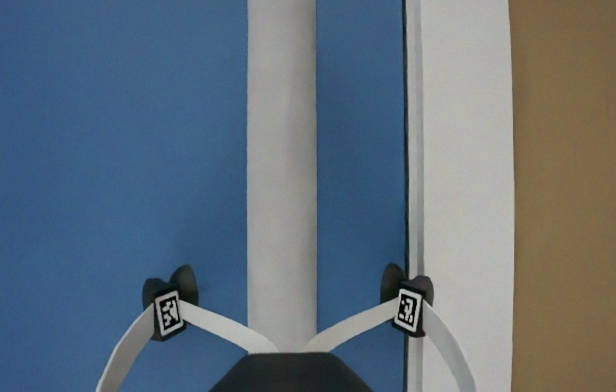

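Scene clock: 128.80 s.
r1.base_odometry: x=-0.948 y=-3.539 heading=-2.120 (m, m, rad; r1's odometry frame)
r1.turned_by_wheels: +0.000 (rad since the last result)
r1.turned_by_imu: +0.000 (rad since the last result)
r1.base_tilt: forward=+0.2 right=-0.3 (deg)
r1.lidar_m: 0.79 0.86 1.26 1.32 1.36 1.48 0.96 0.69 0.75 0.69 0.74 0.86
r1.base_status: not commanded
r1.joint_positions: lift_m=+0.970 arm_m=+0.399 wrist_yaw_rad=+0.003 wrist_pitch_rad=-0.013 wrist_roll_rad=-0.017 gripper_m=-0.029
r1.joint_status: all done
r1.motor_effort: lift_m=+22(22) arm_m=+4(5) wrist_yaw_rad=-10(9) wrist_pitch_rad=-5(5) wrist_roll_rad=+0(0) gripper_m=-20(18) wheel_0=+0(0) wheel_1=+1(1) wheel_2=+1(1) (%)
r1.hand_pose: x=+0.8589 y=-0.0866 z=+1.1519 quat_wxyz=(+1.000, -0.009, -0.007, +0.001) (m; r1's base frame)
r1.wrist_depth_mm: 243 244 244 166 246 234 247 / 243 243 244 166 246 234 246 / 242 243 244 165 245 233 246 / 242 242 243 165 246 233 247 / 242 243 243 165 245 232 247 / 241 241 179 164 233 232 247 / 242 152 242 161 243 231 246
r2.base_odometry: x=+2.787 y=+1.669 heading=+1.080 (m, m, rad; r2's odometry frame)
r2.turned_by_wheels: +0.000 (rad since the last result)
r2.turned_by_imu: -0.001 (rad since the last result)
r2.base_tilt: forward=+0.4 right=-0.3 (deg)
r2.lidar_m: 0.45 0.91 1.85 1.27 0.52 0.27 0.26 0.26 0.27 0.25 0.26 0.38
r2.base_status: not commanded
r2.joint_positions: lift_m=+0.880 arm_m=+0.011 wrist_yaw_rad=+0.000 wrist_pitch_rad=+0.023 wrist_roll_rad=-0.006 gripper_m=+0.020
r2.joint_status: not commanded
r2.motor_effort: lift_m=+19(19) arm_m=-4(4) wrist_yaw_rad=+0(0) wrist_pitch_rad=-8(9) wrist_roll_rad=+3(3) gripper_m=-24(24) wheel_0=+0(0) wheel_1=-1(1) wheel_2=-1(1) (%)
r2.hand_pose: x=+0.4700 y=-0.0874 z=+1.0516 quat_wxyz=(+1.000, -0.003, +0.011, +0.000) (m; r2's base frame)
r2.wrist_depth_mm: 1708 1708 1618 1661 842 418 294 / 640 1661 1756 1661 842 424 294 / 661 1229 1708 1756 842 424 297 / 1708 1756 1708 1708 759 424 298 / 1708 1708 200 172 194 430 298 / 1756 699 176 171 172 173 301 / 1756 1756 1756 - 634 433 287
pictures: none
No camera images: the call's "cameras" was empty. Leave "cameras" out to get every camera's image.

Scene clock: 131.87 s.
r1.base_odometry: x=-0.947 y=-3.539 heading=-2.117 (m, m, rad; r1's odometry frame)
r1.turned_by_wheels: +0.003 (rad since the last result)
r1.turned_by_imu: +0.003 (rad since the last result)
r1.base_tilt: forward=+0.2 right=-0.3 (deg)
r1.lidar_m: 0.59 0.76 1.21 1.32 1.40 1.47 0.99 0.69 0.73 0.70 0.73 0.86
r1.base_status: not commanded
r1.joint_positions: lift_m=+0.970 arm_m=+0.221 wrist_yaw_rad=+0.027 wrist_pitch_rad=-0.013 wrist_roll_rad=-0.017 gripper_m=-0.030
r1.joint_status: all done
r1.on_its_own: wrist_yaw_rad is at rest, and its effort (-79) is outside its rest range (-13 to +13)
r1.motor_effort: lift_m=+22(22) arm_m=-8(9) wrist_yaw_rad=-79(80) wrist_pitch_rad=-6(5) wrist_roll_rad=+0(1) gripper_m=-15(16) wheel_0=+19(19) wheel_1=+8(7) wheel_2=+17(17) (%)
r1.hand_pose: x=+0.6831 y=-0.0795 z=+1.1518 quat_wxyz=(+1.000, -0.009, -0.007, +0.014) (m; r1's base frame)
r1.wrist_depth_mm: 287 268 165 222 226 413 413 / 286 267 163 233 227 415 410 / 286 267 163 233 226 413 410 / 287 266 163 233 226 415 413 / 286 268 163 232 224 413 413 / 285 268 163 179 224 410 410 / 283 211 166 160 158 410 413
r2.base_odometry: x=+2.787 y=+1.669 heading=+1.080 (m, m, rad; r2's odometry frame)
r2.turned_by_wheels: +0.000 (rad since the last result)
r2.turned_by_imu: -0.001 (rad since the last result)
r2.base_tilt: forward=+0.1 right=+0.1 (deg)
r2.lidar_m: 0.43 0.89 1.85 1.28 0.53 0.28 0.26 0.28 0.28 0.25 0.27 0.38
r2.base_status: not commanded
r2.joint_positions: lift_m=+0.880 arm_m=+0.011 wrist_yaw_rad=+0.000 wrist_pitch_rad=+0.023 wrist_roll_rad=-0.006 gripper_m=+0.020
r2.joint_status: not commanded
r2.motor_effort: lift_m=+19(19) arm_m=-4(4) wrist_yaw_rad=+0(1) wrist_pitch_rad=-10(8) wrist_roll_rad=+3(3) gripper_m=-22(21) wheel_0=+0(0) wheel_1=-1(1) wheel_2=-1(1) (%)
r2.hand_pose: x=+0.4700 y=-0.0874 z=+1.0516 quat_wxyz=(+1.000, -0.003, +0.011, +0.000) (m; r2's base frame)
r2.wrist_depth_mm: 1708 1537 1708 1708 831 424 293 / 640 1537 1708 1708 854 421 297 / 661 1229 1537 1661 854 424 296 / 1708 1576 1499 1708 768 427 297 / 1756 1576 200 171 195 430 300 / 1756 707 176 172 173 172 298 / 1756 1618 1576 - 621 436 289
pictures: none
No camera images: the call's "cameras" was empty. Leave "cameras" out to get every camera's image.

Scene clock: 133.33 s.
r1.base_odometry: x=-0.913 y=-3.560 heading=-2.117 (m, m, rad; r1's odometry frame)
r1.turned_by_wheels: -0.001 (rad since the last result)
r1.turned_by_imu: -0.001 (rad since the last result)
r1.base_tilt: forward=+0.2 right=-0.2 (deg)
r1.lidar_m: 0.59 0.78 1.22 1.27 1.35 1.46 1.17 0.76 0.74 0.74 0.79 0.89
r1.base_status: done
r1.joint_positions: lift_m=+0.970 arm_m=+0.221 wrist_yaw_rad=-0.003 wrist_pitch_rad=-0.013 wrist_roll_rad=-0.017 gripper_m=-0.029
r1.joint_status: not commanded
r1.motor_effort: lift_m=+22(22) arm_m=-6(9) wrist_yaw_rad=+8(78) wrist_pitch_rad=-5(5) wrist_roll_rad=+0(0) gripper_m=-16(19) wheel_0=-6(15) wheel_1=+0(10) wheel_2=-2(15) (%)
r1.hand_pose: x=+0.6801 y=-0.0884 z=+1.1518 quat_wxyz=(+1.000, -0.009, -0.006, -0.002) (m; r1's base frame)
r1.wrist_depth_mm: 282 270 255 163 234 430 430 / 282 268 255 163 234 430 436 / 282 270 254 163 233 433 430 / 282 267 254 163 234 430 430 / 282 267 255 163 233 430 436 / 282 268 178 163 228 427 427 / 282 150 255 155 232 430 430
r2.base_odometry: x=+2.787 y=+1.669 heading=+1.080 (m, m, rad; r2's odometry frame)
r2.turned_by_wheels: +0.000 (rad since the last result)
r2.turned_by_imu: -0.001 (rad since the last result)
r2.base_tilt: forward=+0.0 right=-0.1 (deg)
r2.lidar_m: 0.42 0.93 1.85 1.26 0.54 0.27 0.26 0.27 0.28 0.25 0.26 0.39
r2.base_status: not commanded
r2.joint_positions: lift_m=+0.880 arm_m=+0.011 wrist_yaw_rad=+0.000 wrist_pitch_rad=+0.023 wrist_roll_rad=-0.006 gripper_m=+0.020
r2.joint_status: not commanded
r2.motor_effort: lift_m=+19(19) arm_m=-3(4) wrist_yaw_rad=+0(1) wrist_pitch_rad=-9(8) wrist_roll_rad=+4(4) gripper_m=-25(22) wheel_0=+0(0) wheel_1=-1(0) wheel_2=-1(1) (%)
r2.hand_pose: x=+0.4700 y=-0.0874 z=+1.0516 quat_wxyz=(+1.000, -0.003, +0.011, +0.000) (m; r2's base frame)
r2.wrist_depth_mm: 1618 1576 1708 1661 831 415 294 / 661 1576 1708 1708 854 421 294 / 668 1576 1537 1756 842 424 297 / 1708 1661 1537 1708 750 427 296 / 1756 1576 199 171 195 433 300 / 1708 1576 177 172 172 173 301 / 1756 1661 1537 - 627 442 287
pictures: none
No camera images: the call's "cameras" was empty. Leave "cameras" out to get every camera's image.

Scene clock: 135.73 s.
r1.base_odometry: x=-0.913 y=-3.560 heading=-2.114 (m, m, rad; r1's odometry frame)
r1.turned_by_wheels: +0.004 (rad since the last result)
r1.turned_by_imu: +0.003 (rad since the last result)
r1.base_tilt: forward=+0.2 right=-0.4 (deg)
r1.lidar_m: 0.48 0.68 1.23 1.25 1.33 1.43 1.16 0.71 0.75 0.72 0.76 0.88
r1.base_status: not commanded
r1.joint_positions: lift_m=+0.970 arm_m=+0.112 wrist_yaw_rad=+0.030 wrist_pitch_rad=-0.013 wrist_roll_rad=-0.017 gripper_m=-0.029
r1.joint_status: all done
r1.on_its_own: wrist_yaw_rad is at rest, and its effort (-89) is outside its rest range (-13 to +13)
r1.motor_effort: lift_m=+22(22) arm_m=-10(10) wrist_yaw_rad=-89(88) wrist_pitch_rad=-6(5) wrist_roll_rad=+0(0) gripper_m=-20(21) wheel_0=+17(17) wheel_1=+4(4) wheel_2=+16(16) (%)
r1.hand_pose: x=+0.5737 y=-0.0786 z=+1.1517 quat_wxyz=(+1.000, -0.008, -0.007, +0.015) (m; r1's base frame)
r1.wrist_depth_mm: 332 294 167 209 216 525 512 / 330 294 167 230 216 517 521 / 332 294 166 230 216 525 517 / 332 294 166 230 217 521 512 / 336 294 167 230 216 521 517 / 329 294 167 179 213 521 517 / 332 220 170 160 158 517 512
r2.base_odometry: x=+2.787 y=+1.669 heading=+1.080 (m, m, rad; r2's odometry frame)
r2.turned_by_wheels: +0.000 (rad since the last result)
r2.turned_by_imu: -0.001 (rad since the last result)
r2.base_tilt: forward=+0.2 right=-0.2 (deg)
r2.lidar_m: 0.39 0.91 1.85 1.28 0.49 0.28 0.26 0.27 0.28 0.25 0.27 0.39
r2.base_status: not commanded
r2.joint_positions: lift_m=+0.880 arm_m=+0.011 wrist_yaw_rad=+0.000 wrist_pitch_rad=+0.023 wrist_roll_rad=-0.006 gripper_m=+0.020
r2.joint_status: not commanded
r2.motor_effort: lift_m=+19(19) arm_m=-4(4) wrist_yaw_rad=-2(0) wrist_pitch_rad=-9(9) wrist_roll_rad=+3(3) gripper_m=-21(24) wheel_0=+0(0) wheel_1=-1(1) wheel_2=-1(1) (%)
r2.hand_pose: x=+0.4700 y=-0.0874 z=+1.0516 quat_wxyz=(+1.000, -0.003, +0.011, +0.000) (m; r2's base frame)
r2.wrist_depth_mm: 1537 1464 1661 1661 831 418 293 / 661 1430 1661 1661 842 421 294 / 668 1397 1708 1708 854 421 294 / 1661 1499 1397 1708 759 427 298 / 1708 1537 200 172 195 430 298 / 1756 1499 176 171 172 172 301 / 1756 1499 1464 - 627 436 290
pictures: none
No camera images: the call's "cameras" was empty. Leave "cameras" out to get every camera's image.

Scene clock: 137.33 s.
r1.base_odometry: x=-0.870 y=-3.586 heading=-2.115 (m, m, rad; r1's odometry frame)
r1.turned_by_wheels: -0.001 (rad since the last result)
r1.turned_by_imu: -0.002 (rad since the last result)
r1.base_tilt: forward=+0.2 right=-0.3 (deg)
r1.lidar_m: 0.46 0.69 1.22 1.22 1.30 1.45 1.34 0.79 0.76 0.77 0.84 0.54
r1.base_status: done
r1.joint_positions: lift_m=+0.970 arm_m=+0.111 wrist_yaw_rad=-0.009 wrist_pitch_rad=-0.013 wrist_roll_rad=-0.017 gripper_m=-0.030
r1.joint_status: not commanded
r1.on_its_own: wrist_yaw_rad is at rest, and its effort (+23) is outside its rest range (-13 to +13)
r1.motor_effort: lift_m=+22(22) arm_m=-5(10) wrist_yaw_rad=+23(86) wrist_pitch_rad=-7(6) wrist_roll_rad=-1(0) gripper_m=-16(22) wheel_0=-9(19) wheel_1=-1(10) wheel_2=-5(16) (%)
r1.hand_pose: x=+0.5695 y=-0.0900 z=+1.1517 quat_wxyz=(+1.000, -0.009, -0.006, -0.004) (m; r1's base frame)
r1.wrist_depth_mm: 325 297 268 164 229 549 549 / 324 294 267 164 229 549 554 / 324 293 267 163 228 549 549 / 325 293 267 163 229 544 549 / 324 293 266 163 228 549 539 / 320 293 183 163 183 544 549 / 322 213 263 149 229 544 549
r2.base_odometry: x=+2.787 y=+1.669 heading=+1.080 (m, m, rad; r2's odometry frame)
r2.turned_by_wheels: +0.000 (rad since the last result)
r2.turned_by_imu: -0.001 (rad since the last result)
r2.base_tilt: forward=+0.2 right=-0.1 (deg)
r2.lidar_m: 0.42 0.96 1.85 1.27 0.50 0.28 0.27 0.25 0.27 0.25 0.26 0.37
r2.base_status: not commanded
r2.joint_positions: lift_m=+0.880 arm_m=+0.011 wrist_yaw_rad=+0.000 wrist_pitch_rad=+0.023 wrist_roll_rad=-0.006 gripper_m=+0.020
r2.joint_status: not commanded
r2.motor_effort: lift_m=+19(19) arm_m=-4(4) wrist_yaw_rad=+0(0) wrist_pitch_rad=-8(9) wrist_roll_rad=+2(4) gripper_m=-23(22) wheel_0=-1(0) wheel_1=-1(1) wheel_2=-1(1) (%)
r2.hand_pose: x=+0.4700 y=-0.0874 z=+1.0516 quat_wxyz=(+1.000, -0.003, +0.011, +0.000) (m; r2's base frame)
r2.wrist_depth_mm: 1499 1499 1756 1708 820 421 294 / 707 1499 1756 1708 854 415 297 / 707 1464 1708 1661 854 427 296 / 1618 1499 1397 1661 750 427 297 / 1618 1499 200 171 194 433 297 / 1661 1499 177 172 173 172 300 / 1661 1499 1464 - 627 436 287
pictures: none
No camera images: the call's "cameras" was empty. Leave "cameras" out to get every camera's image.

Scene clock: 139.73 s.
torque_fault: r1.wrist_yaw_rad switched itself off since the last result.
r1.base_odometry: x=-0.870 y=-3.586 heading=-2.114 (m, m, rad; r1's odometry frame)
r1.turned_by_wheels: +0.001 (rad since the last result)
r1.turned_by_imu: +0.001 (rad since the last result)
r1.base_tilt: forward=+0.1 right=-0.2 (deg)
r1.lidar_m: 0.40 0.63 1.27 1.21 1.30 1.45 1.35 0.81 0.77 0.80 0.83 0.39
r1.base_status: not commanded
r1.joint_positions: lift_m=+0.970 arm_m=+0.011 wrist_yaw_rad=+0.147 wrist_pitch_rad=-0.013 wrist_roll_rad=-0.017 gripper_m=-0.029
r1.joint_status: all done
r1.on_its_own: wrist_yaw_rad is off since a torque_fault, until you send "end_of_arm": "enable_torque" (your +0.000 is given up)
r1.motor_effort: lift_m=+21(22) arm_m=-5(10) wrist_yaw_rad=+1(100) wrist_pitch_rad=-5(7) wrist_roll_rad=-1(1) gripper_m=-20(23) wheel_0=-1(16) wheel_1=+0(4) wheel_2=+0(18) (%)
r1.hand_pose: x=+0.4800 y=-0.0442 z=+1.1517 quat_wxyz=(+0.997, -0.008, -0.007, +0.073) (m; r1's base frame)
r1.wrist_depth_mm: 500 377 301 165 213 201 580 / 492 377 301 165 216 200 580 / 504 375 300 165 216 200 580 / 496 375 301 165 217 201 580 / 496 375 303 165 216 201 574 / 492 379 179 164 204 200 574 / 496 152 300 160 216 193 580
r2.base_odometry: x=+2.787 y=+1.669 heading=+1.080 (m, m, rad; r2's odometry frame)
r2.turned_by_wheels: +0.000 (rad since the last result)
r2.turned_by_imu: -0.001 (rad since the last result)
r2.base_tilt: forward=+0.0 right=-0.1 (deg)
r2.lidar_m: 0.41 0.95 1.85 1.26 0.50 0.28 0.25 0.28 0.27 0.25 0.27 0.39
r2.base_status: not commanded
r2.joint_positions: lift_m=+0.880 arm_m=+0.011 wrist_yaw_rad=+0.000 wrist_pitch_rad=+0.023 wrist_roll_rad=-0.006 gripper_m=+0.020
r2.joint_status: not commanded
r2.motor_effort: lift_m=+19(19) arm_m=-4(4) wrist_yaw_rad=+0(1) wrist_pitch_rad=-10(8) wrist_roll_rad=+2(3) gripper_m=-21(21) wheel_0=+0(0) wheel_1=-1(1) wheel_2=-1(1) (%)
r2.hand_pose: x=+0.4700 y=-0.0874 z=+1.0516 quat_wxyz=(+1.000, -0.003, +0.011, +0.000) (m; r2's base frame)
r2.wrist_depth_mm: 1464 1336 - 1661 820 418 294 / 715 1336 - 1756 854 421 294 / 707 1308 - 1661 831 421 296 / 1537 1366 - 1756 759 427 298 / 1537 1366 200 171 195 430 300 / 1576 1336 176 171 173 173 301 / 1661 1430 - - 615 439 289
pictures: none
No camera images: the call's "cameras" was empty. Leave "cameras" out to get every camera's image.

Scene clock: 141.57 s.
r1.base_odometry: x=-0.810 y=-3.622 heading=-2.114 (m, m, rad; r1's odometry frame)
r1.turned_by_wheels: +0.000 (rad since the last result)
r1.turned_by_imu: -0.001 (rad since the last result)
r1.base_tilt: forward=+0.2 right=-0.3 (deg)
r1.lidar_m: 0.37 0.65 1.20 1.16 1.19 1.46 1.38 0.89 0.85 0.83 0.90 0.41
r1.base_status: done
r1.joint_positions: lift_m=+0.970 arm_m=+0.011 wrist_yaw_rad=-0.088 wrist_pitch_rad=-0.013 wrist_roll_rad=-0.017 gripper_m=-0.029
r1.joint_status: not commanded
r1.on_its_own: wrist_yaw_rad is off since a torque_fault, until you send "end_of_arm": "enable_torque" (your +0.000 is given up)
r1.motor_effort: lift_m=+21(21) arm_m=-5(5) wrist_yaw_rad=+0(0) wrist_pitch_rad=-6(6) wrist_roll_rad=-1(1) gripper_m=-19(20) wheel_0=-4(8) wheel_1=+0(6) wheel_2=-2(3) (%)
r1.hand_pose: x=+0.4614 y=-0.1126 z=+1.1517 quat_wxyz=(+0.999, -0.009, -0.006, -0.044) (m; r1's base frame)
r1.wrist_depth_mm: 349 310 274 165 223 691 699 / 349 307 273 164 224 691 707 / 351 309 272 163 224 683 699 / 349 306 272 163 224 683 691 / 349 309 272 164 223 683 699 / 347 309 179 164 215 676 707 / 349 146 272 158 223 691 699
r2.base_odometry: x=+2.787 y=+1.669 heading=+1.080 (m, m, rad; r2's odometry frame)
r2.turned_by_wheels: +0.000 (rad since the last result)
r2.turned_by_imu: -0.001 (rad since the last result)
r2.base_tilt: forward=+0.2 right=-0.2 (deg)
r2.lidar_m: 0.43 0.96 1.87 1.28 0.51 0.28 0.26 0.28 0.28 0.25 0.27 0.37
r2.base_status: not commanded
r2.joint_positions: lift_m=+0.880 arm_m=+0.011 wrist_yaw_rad=+0.000 wrist_pitch_rad=+0.023 wrist_roll_rad=-0.006 gripper_m=+0.020
r2.joint_status: not commanded
r2.motor_effort: lift_m=+19(19) arm_m=-3(4) wrist_yaw_rad=+1(1) wrist_pitch_rad=-9(9) wrist_roll_rad=+3(2) gripper_m=-22(21) wheel_0=+0(0) wheel_1=-1(1) wheel_2=-1(1) (%)
r2.hand_pose: x=+0.4700 y=-0.0874 z=+1.0516 quat_wxyz=(+1.000, -0.003, +0.011, +0.000) (m; r2's base frame)
r2.wrist_depth_mm: 1537 1366 - 1618 831 418 296 / 1499 1336 - 1756 842 424 294 / 976 1336 - 1708 854 421 298 / 1537 1308 - 1661 759 430 297 / 1537 1397 200 170 194 430 300 / 1537 1336 177 172 173 172 301 / 1576 1366 - - 621 439 287
pictures: none
No camera images: the call's "cameras" was empty. Leave "cameras" out to get every camera's image.

Scene clock: 144.03 s.
r1.base_odometry: x=-0.748 y=-3.520 heading=-2.114 (m, m, rad; r1's odometry frame)
r1.turned_by_wheels: +0.000 (rad since the last result)
r1.turned_by_imu: +0.000 (rad since the last result)
r1.base_tilt: forward=+0.2 right=-0.3 (deg)
r1.lidar_m: 0.39 0.72 1.22 1.16 1.23 1.34 1.27 0.89 0.77 0.86 0.90 0.42
r1.base_status: done
r1.joint_positions: lift_m=+0.970 arm_m=+0.011 wrist_yaw_rad=+0.227 wrist_pitch_rad=-0.013 wrist_roll_rad=-0.017 gripper_m=-0.029
r1.joint_status: not commanded
r1.on_its_own: wrist_yaw_rad is off since a torque_fault, until you send "end_of_arm": "enable_torque" (your +0.000 is given up)
r1.motor_effort: lift_m=+21(22) arm_m=-5(5) wrist_yaw_rad=+0(0) wrist_pitch_rad=-5(6) wrist_roll_rad=-1(1) gripper_m=-15(18) wheel_0=-1(5) wheel_1=-1(4) wheel_2=+3(7) (%)
r1.hand_pose: x=+0.4825 y=-0.0204 z=+1.1518 quat_wxyz=(+0.994, -0.008, -0.007, +0.113) (m; r1's base frame)
r1.wrist_depth_mm: 891 615 370 166 201 173 661 / 891 609 370 166 211 173 647 / 917 603 373 165 211 174 647 / 917 615 370 165 211 174 654 / 904 609 373 164 213 173 654 / 891 603 180 164 193 173 654 / 891 147 373 160 211 167 654
r2.base_odometry: x=+2.787 y=+1.669 heading=+1.080 (m, m, rad; r2's odometry frame)
r2.turned_by_wheels: +0.000 (rad since the last result)
r2.turned_by_imu: -0.001 (rad since the last result)
r2.base_tilt: forward=+0.3 right=-0.1 (deg)
r2.lidar_m: 0.43 0.88 1.83 1.29 0.51 0.28 0.25 0.29 0.28 0.25 0.27 0.38
r2.base_status: not commanded
r2.joint_positions: lift_m=+0.880 arm_m=+0.011 wrist_yaw_rad=+0.000 wrist_pitch_rad=+0.023 wrist_roll_rad=-0.006 gripper_m=+0.020
r2.joint_status: not commanded
r2.motor_effort: lift_m=+19(19) arm_m=-4(3) wrist_yaw_rad=-2(1) wrist_pitch_rad=-9(9) wrist_roll_rad=+3(4) gripper_m=-20(21) wheel_0=+0(0) wheel_1=-1(1) wheel_2=-1(1) (%)
r2.hand_pose: x=+0.4700 y=-0.0874 z=+1.0516 quat_wxyz=(+1.000, -0.003, +0.011, +0.000) (m; r2's base frame)
r2.wrist_depth_mm: 1499 - - 1661 842 421 294 / 1499 - - 1708 842 421 297 / 1138 1229 - 1708 842 424 297 / 1537 1255 - 1661 750 427 298 / 1661 1308 200 171 194 433 300 / 1661 1229 176 171 172 173 301 / 1708 1366 - - 627 433 287
pictures: none
No camera images: the call's "cameras" was empty. Leave "cameras" out to get every camera's image.

Scene clock: 146.37 s.
r1.base_odometry: x=-0.646 y=-3.582 heading=-2.114 (m, m, rad; r1's odometry frame)
r1.turned_by_wheels: +0.000 (rad since the last result)
r1.turned_by_imu: -0.001 (rad since the last result)
r1.base_tilt: forward=+0.2 right=-0.3 (deg)
r1.lidar_m: 0.41 0.75 1.10 1.04 1.11 1.31 1.26 0.96 0.85 0.96 1.02 0.40
r1.base_status: done
r1.joint_positions: lift_m=+0.970 arm_m=+0.011 wrist_yaw_rad=-0.152 wrist_pitch_rad=-0.013 wrist_roll_rad=-0.017 gripper_m=-0.029
r1.joint_status: not commanded
r1.on_its_own: wrist_yaw_rad is off since a torque_fault, until you send "end_of_arm": "enable_torque" (your +0.000 is given up)
r1.motor_effort: lift_m=+21(21) arm_m=-5(5) wrist_yaw_rad=-1(0) wrist_pitch_rad=-4(5) wrist_roll_rad=-1(1) gripper_m=-16(19) wheel_0=-2(9) wheel_1=+1(8) wheel_2=-1(3) (%)
r1.hand_pose: x=+0.4537 y=-0.1301 z=+1.1518 quat_wxyz=(+0.997, -0.009, -0.006, -0.076) (m; r1's base frame)
r1.wrist_depth_mm: 427 347 290 165 220 220 904 / 421 351 289 165 220 211 891 / 430 345 290 164 219 206 878 / 427 343 291 164 220 204 891 / 424 343 287 164 219 206 878 / 424 343 178 163 208 205 891 / 421 147 290 158 218 211 891
r2.base_odometry: x=+2.787 y=+1.669 heading=+1.080 (m, m, rad; r2's odometry frame)
r2.turned_by_wheels: +0.000 (rad since the last result)
r2.turned_by_imu: -0.001 (rad since the last result)
r2.base_tilt: forward=+0.2 right=-0.2 (deg)
r2.lidar_m: 0.41 0.94 1.03 1.29 0.50 0.29 0.26 0.28 0.28 0.25 0.27 0.37
r2.base_status: not commanded
r2.joint_positions: lift_m=+0.880 arm_m=+0.011 wrist_yaw_rad=+0.000 wrist_pitch_rad=+0.023 wrist_roll_rad=-0.006 gripper_m=+0.020
r2.joint_status: not commanded
r2.motor_effort: lift_m=+19(19) arm_m=-4(4) wrist_yaw_rad=+0(0) wrist_pitch_rad=-9(10) wrist_roll_rad=+2(2) gripper_m=-20(21) wheel_0=+0(1) wheel_1=-1(1) wheel_2=-1(1) (%)
r2.hand_pose: x=+0.4700 y=-0.0874 z=+1.0516 quat_wxyz=(+1.000, -0.003, +0.011, +0.000) (m; r2's base frame)
r2.wrist_depth_mm: 1397 - - 1756 831 415 294 / 1499 - - 1708 854 418 294 / 1255 - - 1756 854 424 294 / 1397 - - 1661 750 430 297 / 1618 - 200 171 194 427 300 / 1618 1182 176 172 173 173 303 / 1756 - - - 627 439 287
pictures: none
No camera images: the call's "cameras" was empty. Leave "cameras" out to get every camera's image.

Scene clock: 149.17 s.
r1.base_odometry: x=-0.568 y=-3.454 heading=-2.114 (m, m, rad; r1's odometry frame)
r1.turned_by_wheels: +0.000 (rad since the last result)
r1.turned_by_imu: +0.000 (rad since the last result)
r1.base_tilt: forward=+0.2 right=-0.3 (deg)
r1.lidar_m: 0.40 0.81 1.07 1.03 1.09 1.13 1.12 0.85 0.78 0.95 1.01 1.20
r1.base_status: done
r1.joint_positions: lift_m=+0.970 arm_m=+0.011 wrist_yaw_rad=+0.488 wrist_pitch_rad=-0.013 wrist_roll_rad=-0.017 gripper_m=-0.029
r1.joint_status: not commanded
r1.on_its_own: wrist_yaw_rad is off since a torque_fault, until you send "end_of_arm": "enable_torque" (your +0.000 is given up)
r1.motor_effort: lift_m=+22(22) arm_m=-5(5) wrist_yaw_rad=+1(0) wrist_pitch_rad=-4(5) wrist_roll_rad=-1(1) gripper_m=-19(21) wheel_0=-1(5) wheel_1=-3(1) wheel_2=+4(8) (%)
r1.hand_pose: x=+0.4776 y=+0.0581 z=+1.1519 quat_wxyz=(+0.970, -0.007, -0.009, +0.242) (m; r1's base frame)
r1.wrist_depth_mm: 1060 1281 1138 165 183 137 - / 1060 1229 1138 165 224 138 - / 1060 1255 1138 165 225 139 - / 1078 1255 1138 164 225 139 - / 1078 1281 1138 164 225 139 - / 1078 1281 179 164 179 138 - / 1060 146 1138 157 223 130 -
r2.base_odometry: x=+2.787 y=+1.669 heading=+1.080 (m, m, rad; r2's odometry frame)
r2.turned_by_wheels: +0.000 (rad since the last result)
r2.turned_by_imu: -0.001 (rad since the last result)
r2.base_tilt: forward=+0.3 right=-0.2 (deg)
r2.lidar_m: 0.41 0.83 0.83 1.26 0.51 0.28 0.26 0.28 0.27 0.25 0.27 0.40
r2.base_status: not commanded
r2.joint_positions: lift_m=+0.880 arm_m=+0.011 wrist_yaw_rad=+0.000 wrist_pitch_rad=+0.023 wrist_roll_rad=-0.006 gripper_m=+0.020
r2.joint_status: not commanded
r2.motor_effort: lift_m=+19(19) arm_m=-4(4) wrist_yaw_rad=-1(0) wrist_pitch_rad=-9(8) wrist_roll_rad=+3(3) gripper_m=-20(22) wheel_0=+0(0) wheel_1=-1(1) wheel_2=-1(1) (%)
r2.hand_pose: x=+0.4700 y=-0.0874 z=+1.0516 quat_wxyz=(+1.000, -0.003, +0.011, +0.000) (m; r2's base frame)
r2.wrist_depth_mm: - - - 1618 842 418 296 / - - - 1661 842 424 294 / 1921 - - 1756 842 427 297 / 1808 - - 1708 750 427 297 / 1756 - 199 172 194 430 300 / 1808 - 176 172 173 172 298 / 1708 - - - 621 439 286
pictures: none
No camera images: the call's "cameras" was empty. Leave "cameras" out to get every camera's image.

Scene clock: 153.63 s.
r1.base_odometry: x=-0.312 y=-3.609 heading=-2.115 (m, m, rad; r1's odometry frame)
r1.turned_by_wheels: +0.000 (rad since the last result)
r1.turned_by_imu: -0.002 (rad since the last result)
r1.base_tilt: forward=+0.2 right=-0.2 (deg)
r1.lidar_m: 0.54 1.09 0.79 0.73 0.80 1.03 1.06 1.20 1.33 0.81 0.93 0.35
r1.base_status: done
r1.joint_positions: lift_m=+0.970 arm_m=+0.011 wrist_yaw_rad=-0.332 wrist_pitch_rad=-0.014 wrist_roll_rad=-0.017 gripper_m=-0.029
r1.joint_status: not commanded
r1.on_its_own: wrist_yaw_rad is off since a torque_fault, until you send "end_of_arm": "enable_torque" (your +0.000 is given up)
r1.motor_effort: lift_m=+21(21) arm_m=-5(5) wrist_yaw_rad=-2(0) wrist_pitch_rad=-5(5) wrist_roll_rad=+0(1) gripper_m=-18(20) wheel_0=-3(8) wheel_1=+1(5) wheel_2=+0(3) (%)
r1.hand_pose: x=+0.4260 y=-0.1766 z=+1.1519 quat_wxyz=(+0.986, -0.009, -0.005, -0.165) (m; r1's base frame)
r1.wrist_depth_mm: 699 455 329 165 209 189 1229 / 676 449 327 165 214 187 1255 / 699 445 327 164 215 186 1281 / 707 445 327 163 215 186 1255 / 707 449 327 164 214 186 1255 / 676 449 178 163 200 186 1255 / 676 150 327 158 214 181 1281
r2.base_odometry: x=+3.211 y=+2.462 heading=+1.080 (m, m, rad; r2's odometry frame)
r2.turned_by_wheels: +0.000 (rad since the last result)
r2.turned_by_imu: -0.007 (rad since the last result)
r2.base_tilt: forward=+0.3 right=-0.2 (deg)
r2.lidar_m: 0.40 1.02 0.78 0.80 0.86 1.31 1.16 0.40 0.27 0.25 0.26 0.37
r2.base_status: done
r2.joint_positions: lift_m=+0.880 arm_m=+0.011 wrist_yaw_rad=+0.000 wrist_pitch_rad=+0.023 wrist_roll_rad=-0.006 gripper_m=+0.020
r2.joint_status: not commanded
r2.motor_effort: lift_m=+19(19) arm_m=-3(4) wrist_yaw_rad=+0(1) wrist_pitch_rad=-9(9) wrist_roll_rad=+4(4) gripper_m=-20(22) wheel_0=-1(6) wheel_1=+1(4) wheel_2=+1(9) (%)
r2.hand_pose: x=+0.4700 y=-0.0874 z=+1.0516 quat_wxyz=(+1.000, -0.003, +0.011, +0.000) (m; r2's base frame)
r2.wrist_depth_mm: - 768 798 778 759 384 273 / - 778 798 788 778 392 274 / - 798 798 788 778 392 276 / - 788 798 296 691 394 277 / - 809 200 171 195 397 278 / - 788 177 171 172 173 278 / - 798 831 - 574 404 268
pictures: r2_head_left_camera
Images, in order (width x height): r2_head_left_camera 420x672.

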